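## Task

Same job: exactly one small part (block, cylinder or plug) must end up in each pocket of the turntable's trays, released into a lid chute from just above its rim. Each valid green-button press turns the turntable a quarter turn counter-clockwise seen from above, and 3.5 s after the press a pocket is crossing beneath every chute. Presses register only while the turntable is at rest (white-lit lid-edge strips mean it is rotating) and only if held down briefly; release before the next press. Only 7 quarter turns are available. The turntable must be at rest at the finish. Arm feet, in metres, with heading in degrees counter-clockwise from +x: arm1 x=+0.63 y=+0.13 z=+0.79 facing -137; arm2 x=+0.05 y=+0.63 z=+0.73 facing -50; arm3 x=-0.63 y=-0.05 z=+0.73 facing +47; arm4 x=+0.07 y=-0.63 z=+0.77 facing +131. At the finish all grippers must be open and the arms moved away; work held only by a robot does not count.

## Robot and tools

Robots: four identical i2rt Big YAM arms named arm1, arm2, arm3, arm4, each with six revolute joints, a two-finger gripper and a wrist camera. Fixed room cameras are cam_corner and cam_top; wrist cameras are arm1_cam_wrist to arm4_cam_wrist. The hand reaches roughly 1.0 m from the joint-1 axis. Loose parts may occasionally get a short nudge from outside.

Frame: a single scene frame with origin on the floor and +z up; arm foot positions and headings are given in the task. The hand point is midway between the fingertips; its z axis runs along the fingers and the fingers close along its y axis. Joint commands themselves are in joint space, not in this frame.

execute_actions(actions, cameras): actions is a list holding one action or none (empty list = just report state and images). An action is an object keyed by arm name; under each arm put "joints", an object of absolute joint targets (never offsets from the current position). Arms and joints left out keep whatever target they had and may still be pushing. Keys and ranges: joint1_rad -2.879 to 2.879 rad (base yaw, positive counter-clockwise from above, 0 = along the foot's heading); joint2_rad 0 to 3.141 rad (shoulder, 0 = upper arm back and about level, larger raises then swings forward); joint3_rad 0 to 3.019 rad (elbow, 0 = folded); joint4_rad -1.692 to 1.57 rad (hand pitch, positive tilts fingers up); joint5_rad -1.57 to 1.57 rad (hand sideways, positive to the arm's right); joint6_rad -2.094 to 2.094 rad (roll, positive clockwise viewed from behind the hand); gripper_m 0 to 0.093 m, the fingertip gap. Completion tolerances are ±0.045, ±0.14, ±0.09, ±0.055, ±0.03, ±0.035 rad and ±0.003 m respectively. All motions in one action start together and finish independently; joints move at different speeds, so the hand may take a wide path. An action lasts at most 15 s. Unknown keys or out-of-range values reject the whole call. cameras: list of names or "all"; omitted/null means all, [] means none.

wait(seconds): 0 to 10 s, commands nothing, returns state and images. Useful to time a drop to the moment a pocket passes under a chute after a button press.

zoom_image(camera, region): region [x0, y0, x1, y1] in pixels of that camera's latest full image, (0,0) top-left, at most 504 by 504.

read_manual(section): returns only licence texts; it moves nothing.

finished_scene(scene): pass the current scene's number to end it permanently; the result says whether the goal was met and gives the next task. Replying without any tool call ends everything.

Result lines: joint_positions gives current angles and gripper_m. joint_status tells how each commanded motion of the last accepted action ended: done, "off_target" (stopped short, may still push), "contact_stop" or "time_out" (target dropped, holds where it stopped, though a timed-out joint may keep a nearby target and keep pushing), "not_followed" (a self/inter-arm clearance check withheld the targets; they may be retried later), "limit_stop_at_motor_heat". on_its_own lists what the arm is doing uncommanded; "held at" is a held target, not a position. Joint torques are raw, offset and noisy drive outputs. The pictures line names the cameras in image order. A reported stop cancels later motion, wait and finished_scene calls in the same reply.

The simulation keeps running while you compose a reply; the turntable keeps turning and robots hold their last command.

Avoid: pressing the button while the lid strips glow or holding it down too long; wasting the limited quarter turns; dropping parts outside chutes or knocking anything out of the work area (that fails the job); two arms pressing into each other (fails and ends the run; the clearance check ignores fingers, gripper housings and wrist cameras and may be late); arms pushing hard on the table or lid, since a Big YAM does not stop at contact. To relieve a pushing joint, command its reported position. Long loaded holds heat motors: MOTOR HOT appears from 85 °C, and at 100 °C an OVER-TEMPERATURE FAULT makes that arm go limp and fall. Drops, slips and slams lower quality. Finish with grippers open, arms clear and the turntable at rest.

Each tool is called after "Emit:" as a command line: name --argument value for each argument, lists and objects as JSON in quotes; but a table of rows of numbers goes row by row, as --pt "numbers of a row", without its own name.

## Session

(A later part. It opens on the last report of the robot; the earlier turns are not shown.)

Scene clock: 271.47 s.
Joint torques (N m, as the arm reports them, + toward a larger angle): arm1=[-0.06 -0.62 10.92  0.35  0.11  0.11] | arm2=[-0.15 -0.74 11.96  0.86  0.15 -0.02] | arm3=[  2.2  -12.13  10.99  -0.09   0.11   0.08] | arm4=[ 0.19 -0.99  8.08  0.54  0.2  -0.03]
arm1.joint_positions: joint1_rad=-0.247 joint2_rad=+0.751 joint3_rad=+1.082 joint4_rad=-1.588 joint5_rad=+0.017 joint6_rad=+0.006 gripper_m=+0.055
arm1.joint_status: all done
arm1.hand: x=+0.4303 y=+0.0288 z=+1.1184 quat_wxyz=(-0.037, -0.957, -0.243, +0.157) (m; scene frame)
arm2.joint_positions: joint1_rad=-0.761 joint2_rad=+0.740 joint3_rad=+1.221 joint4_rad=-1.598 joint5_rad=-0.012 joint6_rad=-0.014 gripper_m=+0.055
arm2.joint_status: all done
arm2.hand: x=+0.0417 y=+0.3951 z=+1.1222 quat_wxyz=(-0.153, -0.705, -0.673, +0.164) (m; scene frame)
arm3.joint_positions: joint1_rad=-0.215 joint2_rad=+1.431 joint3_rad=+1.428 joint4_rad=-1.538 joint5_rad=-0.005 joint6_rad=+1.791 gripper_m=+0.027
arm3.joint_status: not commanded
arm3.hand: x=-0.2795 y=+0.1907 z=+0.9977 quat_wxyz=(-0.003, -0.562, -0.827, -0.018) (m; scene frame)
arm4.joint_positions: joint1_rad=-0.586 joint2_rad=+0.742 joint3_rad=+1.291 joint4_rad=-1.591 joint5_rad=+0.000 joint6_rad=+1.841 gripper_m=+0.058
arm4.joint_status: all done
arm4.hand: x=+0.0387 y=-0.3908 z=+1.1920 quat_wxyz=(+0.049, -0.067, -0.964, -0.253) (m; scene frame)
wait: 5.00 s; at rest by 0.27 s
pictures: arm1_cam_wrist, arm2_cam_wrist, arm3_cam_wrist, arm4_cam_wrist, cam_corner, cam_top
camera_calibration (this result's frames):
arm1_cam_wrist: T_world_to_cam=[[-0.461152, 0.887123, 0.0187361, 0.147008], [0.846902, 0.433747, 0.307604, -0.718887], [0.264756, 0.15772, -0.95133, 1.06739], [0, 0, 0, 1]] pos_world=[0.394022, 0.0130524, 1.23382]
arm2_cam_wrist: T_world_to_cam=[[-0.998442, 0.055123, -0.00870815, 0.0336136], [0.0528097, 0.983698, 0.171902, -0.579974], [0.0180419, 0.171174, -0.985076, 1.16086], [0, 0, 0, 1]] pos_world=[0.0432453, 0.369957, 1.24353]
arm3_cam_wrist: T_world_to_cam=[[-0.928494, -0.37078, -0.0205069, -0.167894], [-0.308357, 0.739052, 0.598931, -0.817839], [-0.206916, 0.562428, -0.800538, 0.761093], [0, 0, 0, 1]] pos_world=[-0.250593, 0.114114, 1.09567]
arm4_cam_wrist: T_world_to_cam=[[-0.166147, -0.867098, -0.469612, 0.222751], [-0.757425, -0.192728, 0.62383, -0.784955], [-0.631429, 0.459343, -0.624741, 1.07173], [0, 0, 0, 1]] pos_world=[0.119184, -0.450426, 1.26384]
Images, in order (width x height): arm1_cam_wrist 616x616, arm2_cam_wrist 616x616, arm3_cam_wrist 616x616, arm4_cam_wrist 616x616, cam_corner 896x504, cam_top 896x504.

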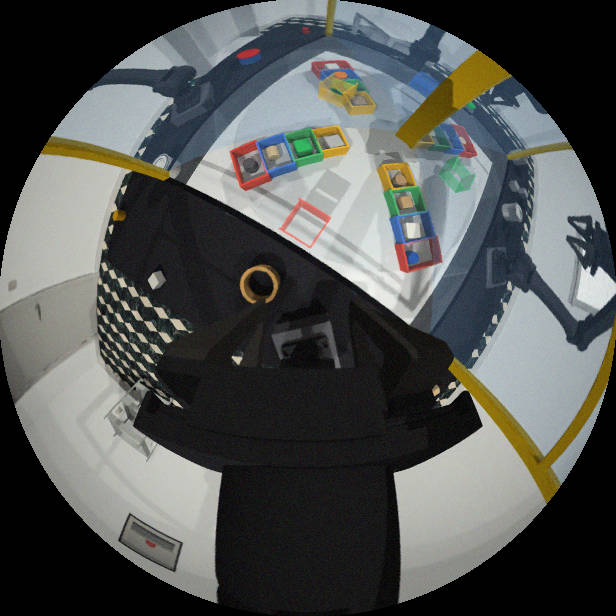

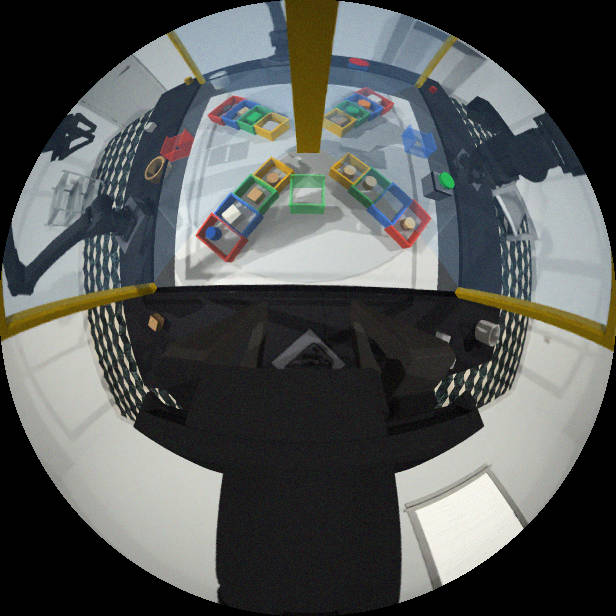

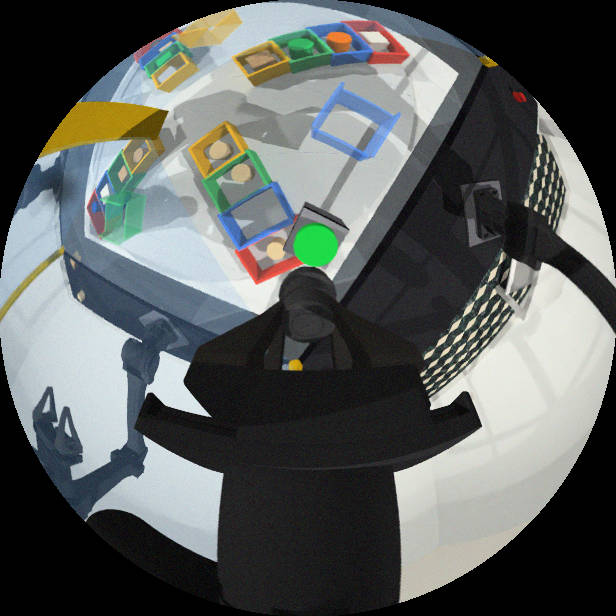

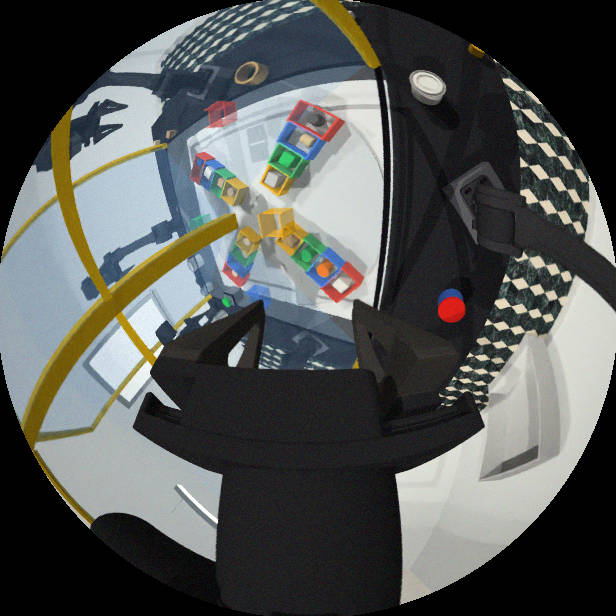

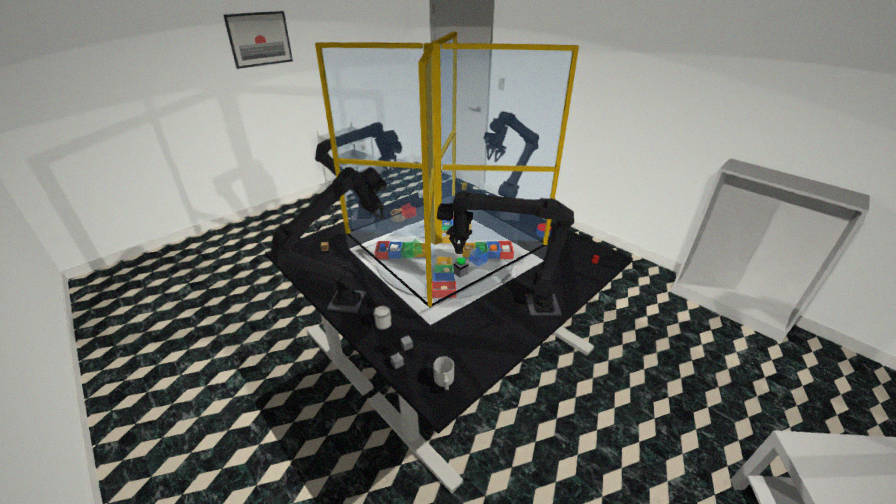

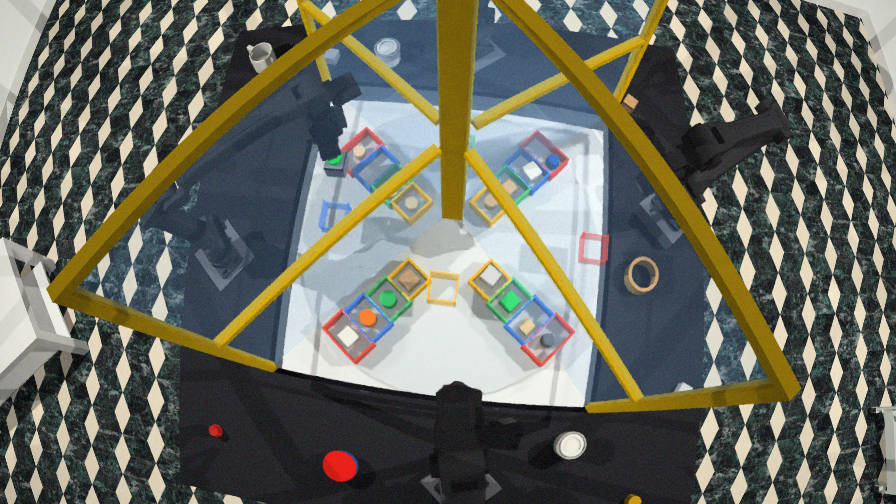

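Only one blue pocket is still empty.

Emit:
execute_actions --actions '[{"arm3":{"joints":{"joint2_rad":1.45,"joint3_rad":1.28,"joint4_rad":-1.4}}}]' --cameras '[]'

Emit:
execute_actions --actions '[{"arm3":{"joints":{"joint1_rad":-0.558,"joint2_rad":1.31,"joint3_rad":1.172,"joint4_rad":-1.41}}}]' --cameras '[]'

Emit:
wait --seconds 1.5

Emit:
execute_actions --actions '[{"arm3":{"joints":{"gripper_m":0.06}}}]' --cameras '["arm3_cam_wrist"]'

Emit:
execute_actions --actions '[{"arm3":{"joints":{"joint2_rad":0.8,"joint3_rad":1.2,"joint4_rad":-1.6}}}]' --cameras '[]'

Emit:
wait --seconds 6

Scene clock: 281.33 s.
Joint torques (N m, as the arm reports them, + toward a larger angle): arm1=[-0.03 -0.61 10.91  0.36  0.11  0.11] | arm2=[-0.11 -1.16 11.9   0.78  0.15 -0.04] | arm3=[  2.25 -10.46   7.12   0.93   0.15   0.08] | arm4=[ 0.51 -0.64  7.92  0.62  0.17 -0.03]
arm1.joint_positions: joint1_rad=-0.247 joint2_rad=+0.751 joint3_rad=+1.082 joint4_rad=-1.588 joint5_rad=+0.017 joint6_rad=+0.006 gripper_m=+0.055
arm1.joint_status: not commanded
arm1.hand: x=+0.4303 y=+0.0288 z=+1.1184 quat_wxyz=(-0.037, -0.957, -0.243, +0.157) (m; scene frame)
arm2.joint_positions: joint1_rad=-0.761 joint2_rad=+0.740 joint3_rad=+1.221 joint4_rad=-1.598 joint5_rad=-0.012 joint6_rad=-0.014 gripper_m=+0.055
arm2.joint_status: not commanded
arm2.hand: x=+0.0417 y=+0.3951 z=+1.1222 quat_wxyz=(-0.153, -0.705, -0.673, +0.164) (m; scene frame)
arm3.joint_positions: joint1_rad=-0.215 joint2_rad=+1.438 joint3_rad=+1.291 joint4_rad=-1.413 joint5_rad=-0.005 joint6_rad=+1.791 gripper_m=+0.027
arm3.joint_status: all done
arm3.hand: x=-0.2842 y=+0.1877 z=+0.9426 quat_wxyz=(+0.000, -0.562, -0.827, -0.009) (m; scene frame)
arm4.joint_positions: joint1_rad=-0.586 joint2_rad=+0.742 joint3_rad=+1.291 joint4_rad=-1.591 joint5_rad=+0.000 joint6_rad=+1.841 gripper_m=+0.058
arm4.joint_status: not commanded
arm4.hand: x=+0.0387 y=-0.3908 z=+1.1920 quat_wxyz=(+0.049, -0.067, -0.964, -0.253) (m; scene frame)
pictures: none
No camera images: the call's "cameras" was empty. Leave "cameras" out to get every camera's image.

Scene clock: 282.40 s.
Joint torques (N m, as the arm reports them, + toward a larger angle): arm1=[-0.05 -0.54 10.93  0.34  0.11  0.11] | arm2=[-0.05 -1.04 11.87  0.82  0.15 -0.02] | arm3=[ 1.64 -9.26  7.67  0.47  0.04  0.09] | arm4=[ 0.34 -0.45  8.06  0.63  0.18 -0.03]
arm1.joint_positions: joint1_rad=-0.247 joint2_rad=+0.751 joint3_rad=+1.082 joint4_rad=-1.588 joint5_rad=+0.017 joint6_rad=+0.006 gripper_m=+0.055
arm1.joint_status: not commanded
arm1.hand: x=+0.4303 y=+0.0288 z=+1.1184 quat_wxyz=(-0.037, -0.957, -0.243, +0.157) (m; scene frame)
arm2.joint_positions: joint1_rad=-0.761 joint2_rad=+0.740 joint3_rad=+1.221 joint4_rad=-1.598 joint5_rad=-0.012 joint6_rad=-0.014 gripper_m=+0.055
arm2.joint_status: not commanded
arm2.hand: x=+0.0417 y=+0.3951 z=+1.1222 quat_wxyz=(-0.153, -0.705, -0.673, +0.164) (m; scene frame)
arm3.joint_positions: joint1_rad=-0.563 joint2_rad=+1.305 joint3_rad=+1.175 joint4_rad=-1.407 joint5_rad=-0.003 joint6_rad=+1.791 gripper_m=+0.027
arm3.joint_status: all done
arm3.hand: x=-0.2677 y=+0.0441 z=+0.9472 quat_wxyz=(-0.007, -0.697, -0.717, -0.018) (m; scene frame)
arm4.joint_positions: joint1_rad=-0.586 joint2_rad=+0.742 joint3_rad=+1.291 joint4_rad=-1.591 joint5_rad=+0.000 joint6_rad=+1.841 gripper_m=+0.058
arm4.joint_status: not commanded
arm4.hand: x=+0.0387 y=-0.3908 z=+1.1920 quat_wxyz=(+0.049, -0.067, -0.964, -0.253) (m; scene frame)
pictures: none
No camera images: the call's "cameras" was empty. Leave "cameras" out to get every camera's image.

Scene clock: 283.90 s.
Joint torques (N m, as the arm reports them, + toward a larger angle): arm1=[-0.05 -0.58 10.93  0.34  0.11  0.11] | arm2=[ 0.06 -0.94 11.87  0.8   0.15 -0.04] | arm3=[ 1.92 -9.11  7.73  0.31  0.01  0.06] | arm4=[ 0.5  -0.76  7.91  0.56  0.14 -0.03]
arm1.joint_positions: joint1_rad=-0.247 joint2_rad=+0.751 joint3_rad=+1.082 joint4_rad=-1.588 joint5_rad=+0.017 joint6_rad=+0.006 gripper_m=+0.055
arm1.joint_status: not commanded
arm1.hand: x=+0.4303 y=+0.0288 z=+1.1184 quat_wxyz=(-0.037, -0.957, -0.243, +0.157) (m; scene frame)
arm2.joint_positions: joint1_rad=-0.761 joint2_rad=+0.740 joint3_rad=+1.221 joint4_rad=-1.598 joint5_rad=-0.012 joint6_rad=-0.014 gripper_m=+0.055
arm2.joint_status: not commanded
arm2.hand: x=+0.0417 y=+0.3951 z=+1.1222 quat_wxyz=(-0.153, -0.705, -0.673, +0.164) (m; scene frame)
arm3.joint_positions: joint1_rad=-0.563 joint2_rad=+1.305 joint3_rad=+1.175 joint4_rad=-1.407 joint5_rad=-0.003 joint6_rad=+1.791 gripper_m=+0.027
arm3.joint_status: all done
arm3.hand: x=-0.2677 y=+0.0441 z=+0.9472 quat_wxyz=(-0.007, -0.697, -0.717, -0.018) (m; scene frame)
arm4.joint_positions: joint1_rad=-0.586 joint2_rad=+0.742 joint3_rad=+1.291 joint4_rad=-1.591 joint5_rad=+0.000 joint6_rad=+1.841 gripper_m=+0.058
arm4.joint_status: not commanded
arm4.hand: x=+0.0387 y=-0.3908 z=+1.1920 quat_wxyz=(+0.049, -0.067, -0.964, -0.253) (m; scene frame)
wait: 1.50 s; at rest by 0.27 s
pictures: arm1_cam_wrist, arm2_cam_wrist, arm3_cam_wrist, arm4_cam_wrist, cam_corner, cam_top
camera_calibration (this result's frames):
arm1_cam_wrist: T_world_to_cam=[[-0.461152, 0.887123, 0.0187361, 0.147008], [0.846902, 0.433747, 0.307604, -0.718887], [0.264756, 0.15772, -0.95133, 1.06739], [0, 0, 0, 1]] pos_world=[0.394022, 0.0130524, 1.23382]
arm2_cam_wrist: T_world_to_cam=[[-0.998442, 0.055123, -0.00870815, 0.0336136], [0.0528097, 0.983698, 0.171902, -0.579974], [0.0180419, 0.171174, -0.985076, 1.16086], [0, 0, 0, 1]] pos_world=[0.0432453, 0.369957, 1.24353]
arm3_cam_wrist: T_world_to_cam=[[-0.99922, -0.0323092, -0.0226939, -0.244135], [-0.0394641, 0.799536, 0.59932, -0.606676], [-0.00121894, 0.599748, -0.800188, 0.858676], [0, 0, 0, 1]] pos_world=[-0.26684, -0.0378173, 1.04516]
arm4_cam_wrist: T_world_to_cam=[[-0.166147, -0.867098, -0.469612, 0.222751], [-0.757425, -0.192728, 0.62383, -0.784955], [-0.631429, 0.459343, -0.624741, 1.07173], [0, 0, 0, 1]] pos_world=[0.119184, -0.450426, 1.26384]
Images, in order (width x height): arm1_cam_wrist 616x616, arm2_cam_wrist 616x616, arm3_cam_wrist 616x616, arm4_cam_wrist 616x616, cam_corner 896x504, cam_top 896x504.

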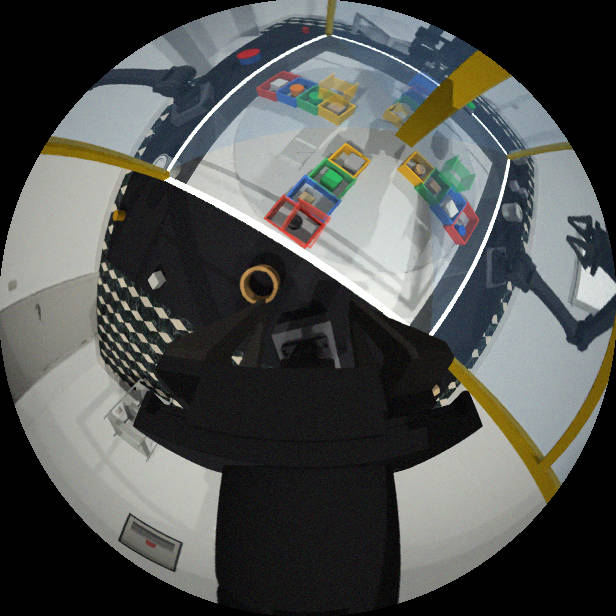

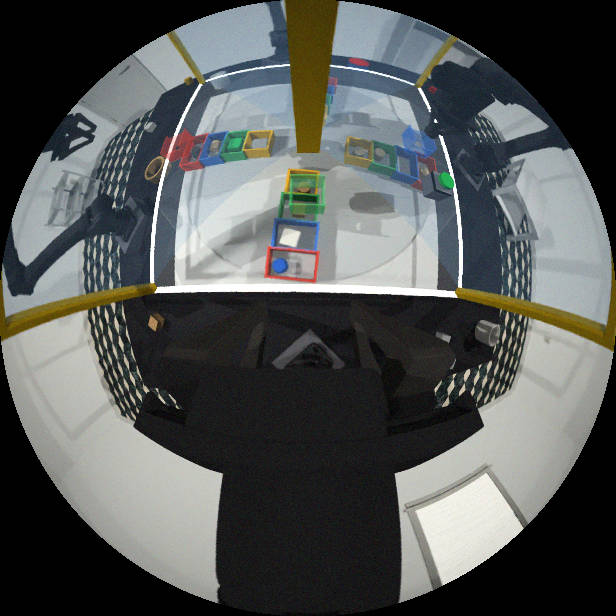

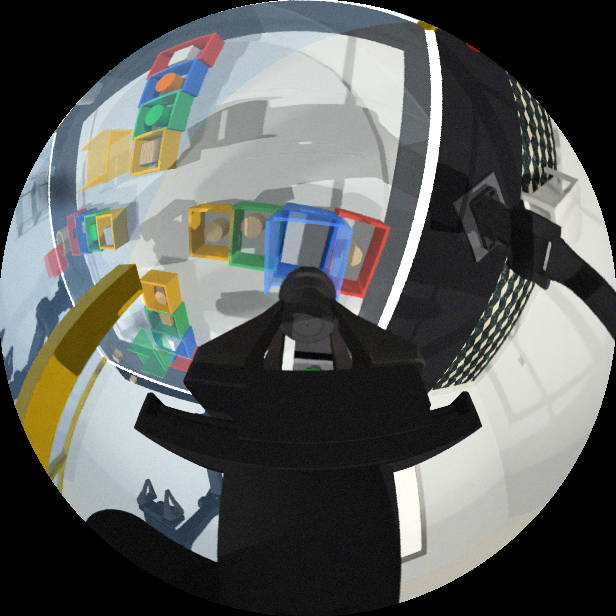

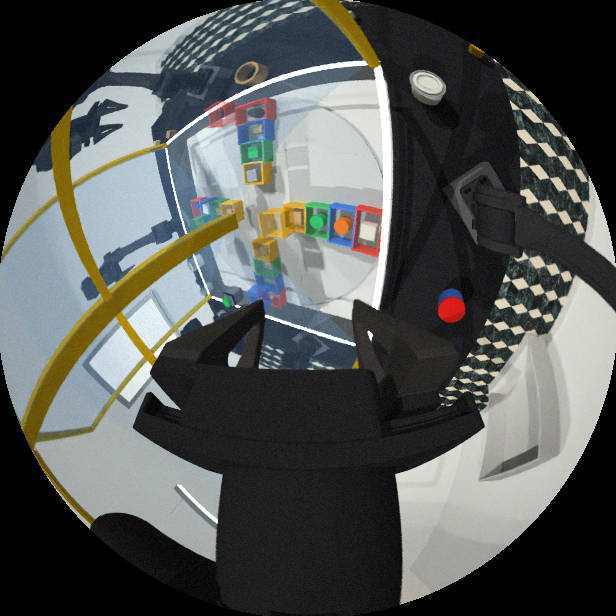

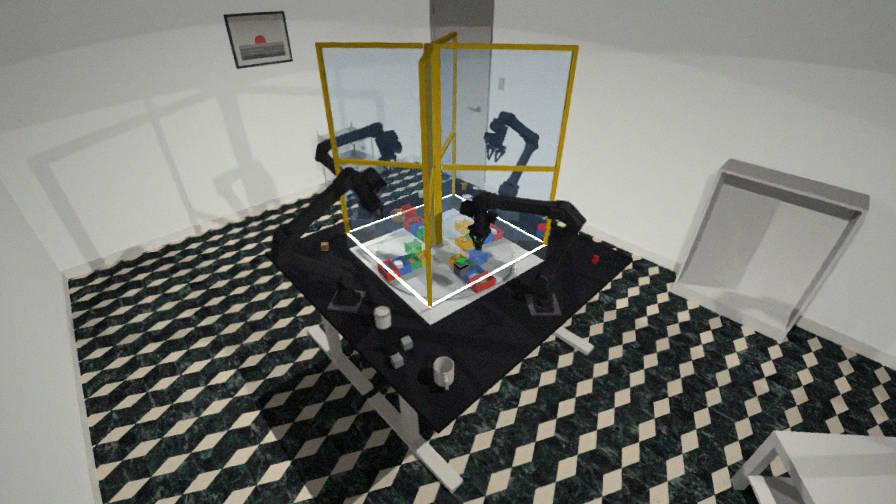

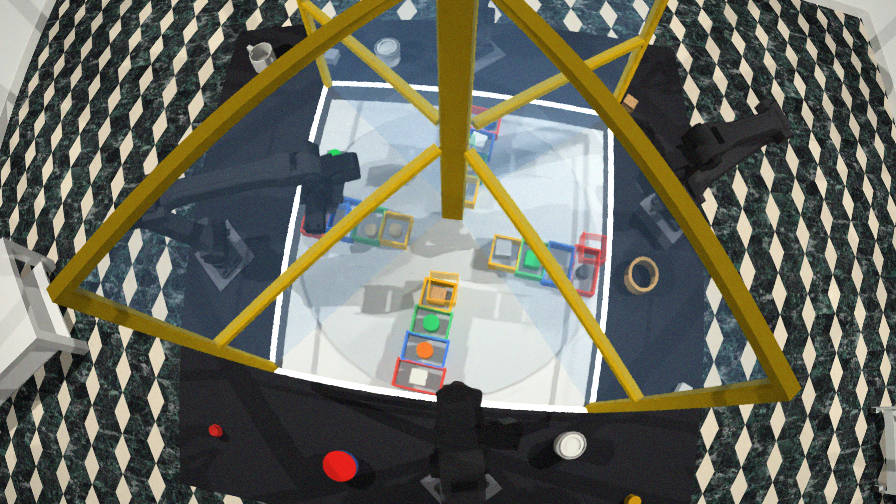

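Scene clock: 284.50 s.
Joint torques (N m, as the arm reports them, + toward a larger angle): arm1=[-0.03 -0.6  10.93  0.35  0.11  0.11] | arm2=[ 0.04 -0.88 11.93  0.83  0.14 -0.03] | arm3=[ 1.99 -9.05  7.64  0.47 -0.01  0.09] | arm4=[ 0.53 -0.97  8.03  0.65  0.15 -0.01]
arm1.joint_positions: joint1_rad=-0.247 joint2_rad=+0.751 joint3_rad=+1.082 joint4_rad=-1.588 joint5_rad=+0.017 joint6_rad=+0.006 gripper_m=+0.055
arm1.joint_status: not commanded
arm1.hand: x=+0.4303 y=+0.0288 z=+1.1184 quat_wxyz=(-0.037, -0.957, -0.243, +0.157) (m; scene frame)
arm2.joint_positions: joint1_rad=-0.761 joint2_rad=+0.740 joint3_rad=+1.221 joint4_rad=-1.598 joint5_rad=-0.012 joint6_rad=-0.014 gripper_m=+0.055
arm2.joint_status: not commanded
arm2.hand: x=+0.0417 y=+0.3951 z=+1.1222 quat_wxyz=(-0.153, -0.705, -0.673, +0.164) (m; scene frame)
arm3.joint_positions: joint1_rad=-0.563 joint2_rad=+1.305 joint3_rad=+1.175 joint4_rad=-1.407 joint5_rad=-0.003 joint6_rad=+1.791 gripper_m=+0.060
arm3.joint_status: all done
arm3.hand: x=-0.2677 y=+0.0441 z=+0.9472 quat_wxyz=(-0.007, -0.697, -0.717, -0.018) (m; scene frame)
arm4.joint_positions: joint1_rad=-0.586 joint2_rad=+0.742 joint3_rad=+1.291 joint4_rad=-1.591 joint5_rad=+0.000 joint6_rad=+1.841 gripper_m=+0.058
arm4.joint_status: not commanded
arm4.hand: x=+0.0387 y=-0.3908 z=+1.1920 quat_wxyz=(+0.049, -0.067, -0.964, -0.253) (m; scene frame)
pictures: arm3_cam_wrist
camera_calibration (this result's frames):
arm3_cam_wrist: T_world_to_cam=[[-0.99922, -0.0323092, -0.0226939, -0.244135], [-0.0394641, 0.799536, 0.59932, -0.606676], [-0.00121894, 0.599748, -0.800188, 0.858676], [0, 0, 0, 1]] pos_world=[-0.26684, -0.0378173, 1.04516]
Images, in order (width x height): arm3_cam_wrist 616x616.

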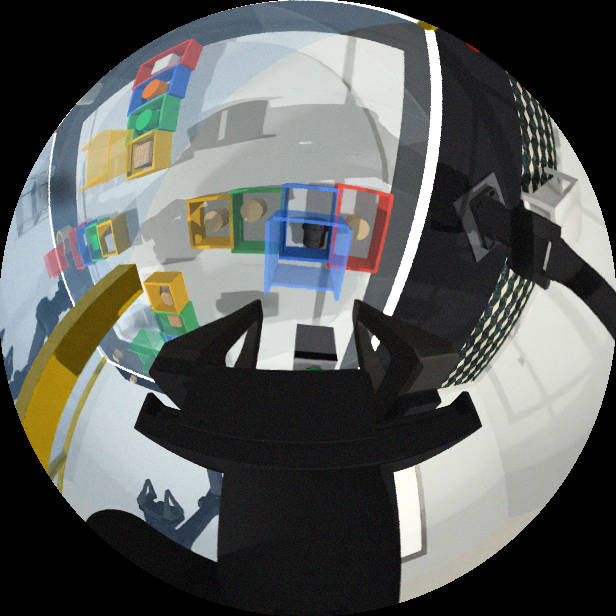

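Scene clock: 285.87 s.
Joint torques (N m, as the arm reports them, + toward a larger angle): arm1=[-0.14 -0.66 10.92  0.35  0.11  0.11] | arm2=[-0.01 -1.14 11.95  0.82  0.14 -0.03] | arm3=[ 1.79 -1.58 10.02  0.79  0.01  0.07] | arm4=[ 0.52 -0.74  8.1   0.63  0.17 -0.02]
arm1.joint_positions: joint1_rad=-0.247 joint2_rad=+0.751 joint3_rad=+1.082 joint4_rad=-1.588 joint5_rad=+0.017 joint6_rad=+0.006 gripper_m=+0.055
arm1.joint_status: not commanded
arm1.hand: x=+0.4303 y=+0.0288 z=+1.1184 quat_wxyz=(-0.037, -0.957, -0.243, +0.157) (m; scene frame)
arm2.joint_positions: joint1_rad=-0.761 joint2_rad=+0.740 joint3_rad=+1.221 joint4_rad=-1.598 joint5_rad=-0.012 joint6_rad=-0.014 gripper_m=+0.055
arm2.joint_status: not commanded
arm2.hand: x=+0.0417 y=+0.3951 z=+1.1222 quat_wxyz=(-0.153, -0.705, -0.673, +0.164) (m; scene frame)
arm3.joint_positions: joint1_rad=-0.563 joint2_rad=+0.799 joint3_rad=+1.175 joint4_rad=-1.592 joint5_rad=-0.003 joint6_rad=+1.791 gripper_m=+0.060
arm3.joint_status: all done
arm3.hand: x=-0.3919 y=+0.0118 z=+1.0871 quat_wxyz=(-0.090, -0.686, -0.706, -0.154) (m; scene frame)
arm4.joint_positions: joint1_rad=-0.586 joint2_rad=+0.742 joint3_rad=+1.291 joint4_rad=-1.591 joint5_rad=+0.000 joint6_rad=+1.841 gripper_m=+0.058
arm4.joint_status: not commanded
arm4.hand: x=+0.0387 y=-0.3908 z=+1.1920 quat_wxyz=(+0.049, -0.067, -0.964, -0.253) (m; scene frame)
pictures: none
No camera images: the call's "cameras" was empty. Leave "cameras" out to get every camera's image.

Scene clock: 291.87 s.
Joint torques (N m, as the arm reports them, + toward a larger angle): arm1=[-0.1  -0.59 10.93  0.35  0.11  0.11] | arm2=[ 0.01 -0.81 11.86  0.83  0.13 -0.04] | arm3=[ 1.7  -1.62  9.7   0.77  0.    0.06] | arm4=[ 0.31 -1.19  8.01  0.64  0.16 -0.04]
arm1.joint_positions: joint1_rad=-0.247 joint2_rad=+0.751 joint3_rad=+1.082 joint4_rad=-1.588 joint5_rad=+0.017 joint6_rad=+0.006 gripper_m=+0.055
arm1.joint_status: not commanded
arm1.hand: x=+0.4303 y=+0.0288 z=+1.1184 quat_wxyz=(-0.037, -0.957, -0.243, +0.157) (m; scene frame)
arm2.joint_positions: joint1_rad=-0.761 joint2_rad=+0.740 joint3_rad=+1.221 joint4_rad=-1.598 joint5_rad=-0.012 joint6_rad=-0.014 gripper_m=+0.055
arm2.joint_status: not commanded
arm2.hand: x=+0.0417 y=+0.3951 z=+1.1222 quat_wxyz=(-0.153, -0.705, -0.673, +0.164) (m; scene frame)
arm3.joint_positions: joint1_rad=-0.563 joint2_rad=+0.799 joint3_rad=+1.175 joint4_rad=-1.592 joint5_rad=-0.003 joint6_rad=+1.791 gripper_m=+0.060
arm3.joint_status: all done
arm3.hand: x=-0.3919 y=+0.0118 z=+1.0871 quat_wxyz=(-0.090, -0.686, -0.706, -0.154) (m; scene frame)
arm4.joint_positions: joint1_rad=-0.586 joint2_rad=+0.742 joint3_rad=+1.291 joint4_rad=-1.591 joint5_rad=+0.000 joint6_rad=+1.841 gripper_m=+0.058
arm4.joint_status: not commanded
arm4.hand: x=+0.0387 y=-0.3908 z=+1.1920 quat_wxyz=(+0.049, -0.067, -0.964, -0.253) (m; scene frame)
wait: 6.00 s; at rest by 0.27 s
pictures: arm1_cam_wrist, arm2_cam_wrist, arm3_cam_wrist, arm4_cam_wrist, cam_corner, cam_top
camera_calibration (this result's frames):
arm1_cam_wrist: T_world_to_cam=[[-0.461152, 0.887123, 0.0187361, 0.147008], [0.846902, 0.433747, 0.307604, -0.718887], [0.264756, 0.15772, -0.95133, 1.06739], [0, 0, 0, 1]] pos_world=[0.394022, 0.0130524, 1.23382]
arm2_cam_wrist: T_world_to_cam=[[-0.998442, 0.055123, -0.00870815, 0.0336136], [0.0528097, 0.983698, 0.171902, -0.579974], [0.0180419, 0.171174, -0.985076, 1.16086], [0, 0, 0, 1]] pos_world=[0.0432453, 0.369957, 1.24353]
arm3_cam_wrist: T_world_to_cam=[[-0.943704, -0.0167585, -0.330367, -0.0100303], [-0.230089, 0.75079, 0.619172, -0.765303], [0.23766, 0.660329, -0.712379, 0.987317], [0, 0, 0, 1]] pos_world=[-0.420199, -0.0775402, 1.17388]
arm4_cam_wrist: T_world_to_cam=[[-0.166147, -0.867098, -0.469612, 0.222751], [-0.757425, -0.192728, 0.62383, -0.784955], [-0.631429, 0.459343, -0.624741, 1.07173], [0, 0, 0, 1]] pos_world=[0.119184, -0.450426, 1.26384]
Images, in order (width x height): arm1_cam_wrist 616x616, arm2_cam_wrist 616x616, arm3_cam_wrist 616x616, arm4_cam_wrist 616x616, cam_corner 896x504, cam_top 896x504.

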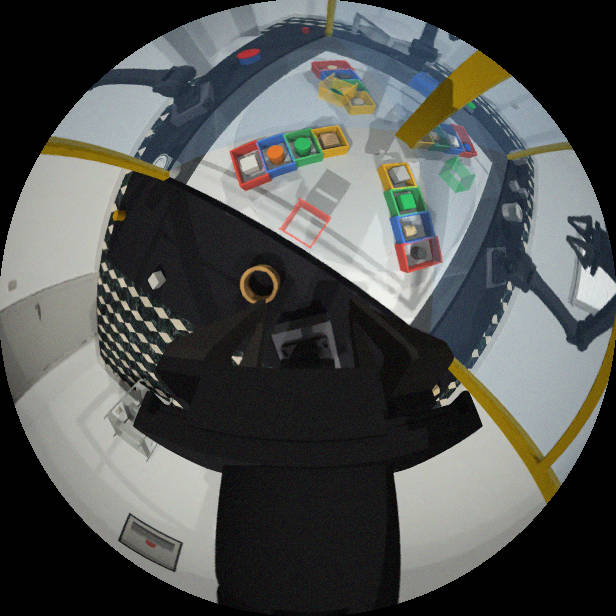

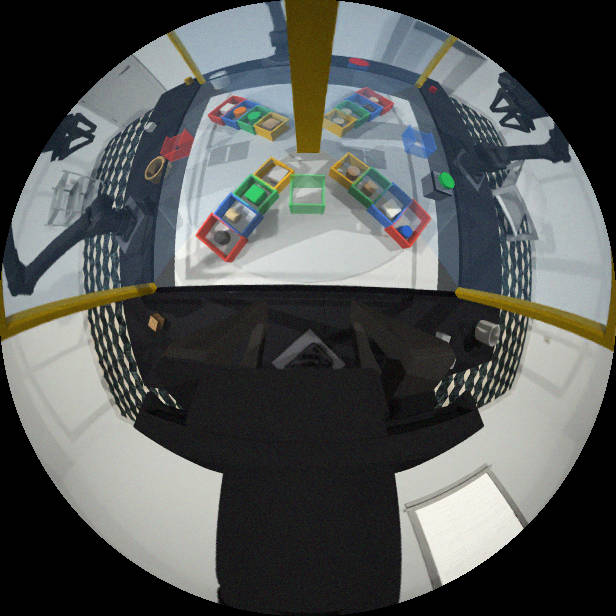

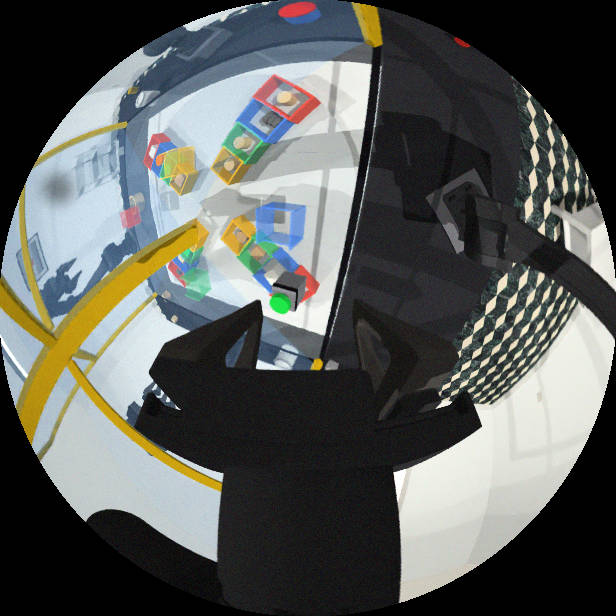

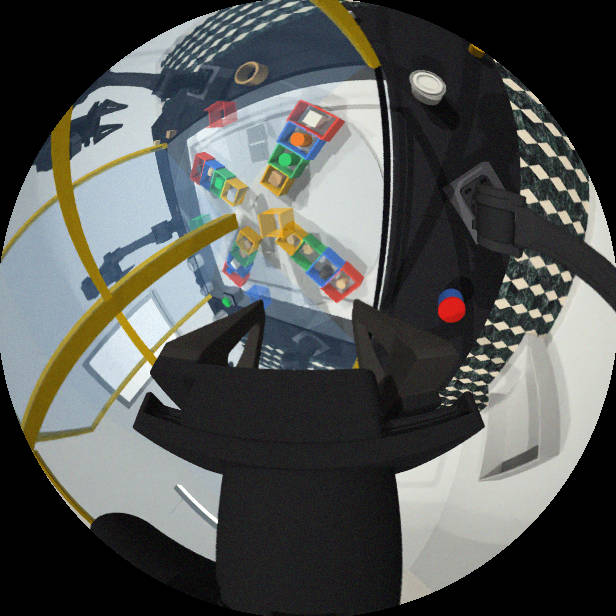

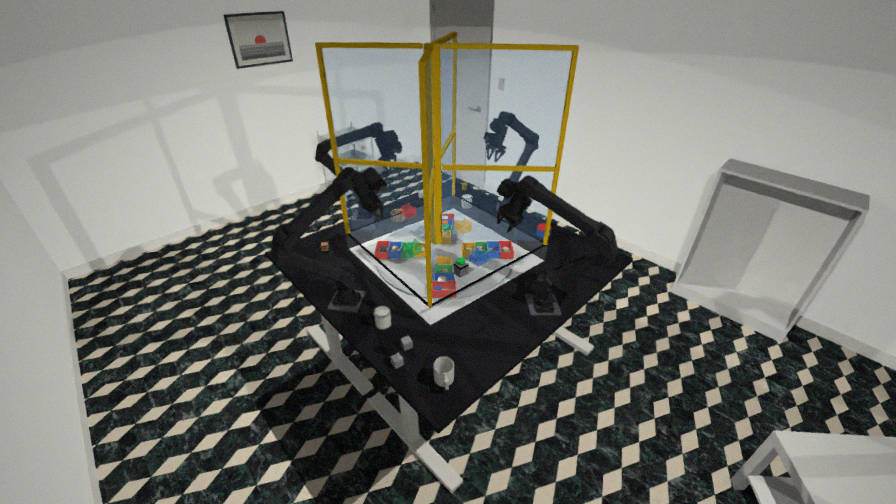

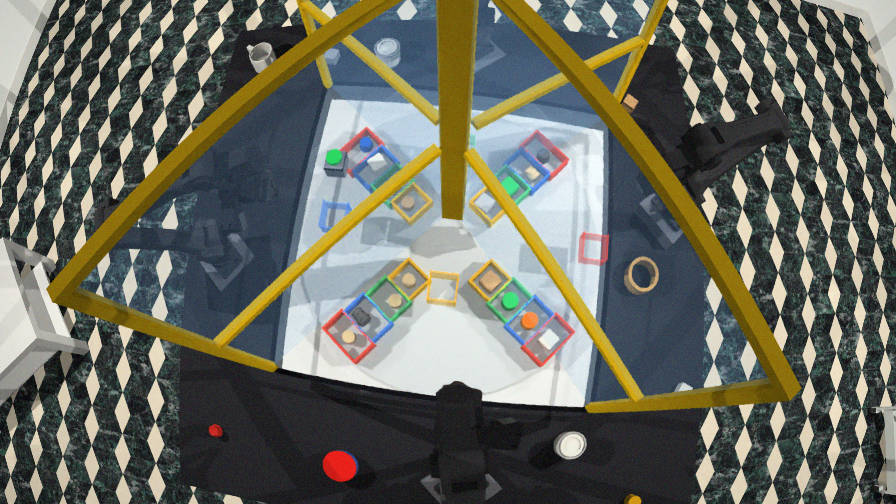

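Emit:
finished_scene --scene 2

The scene is finished: the task was done.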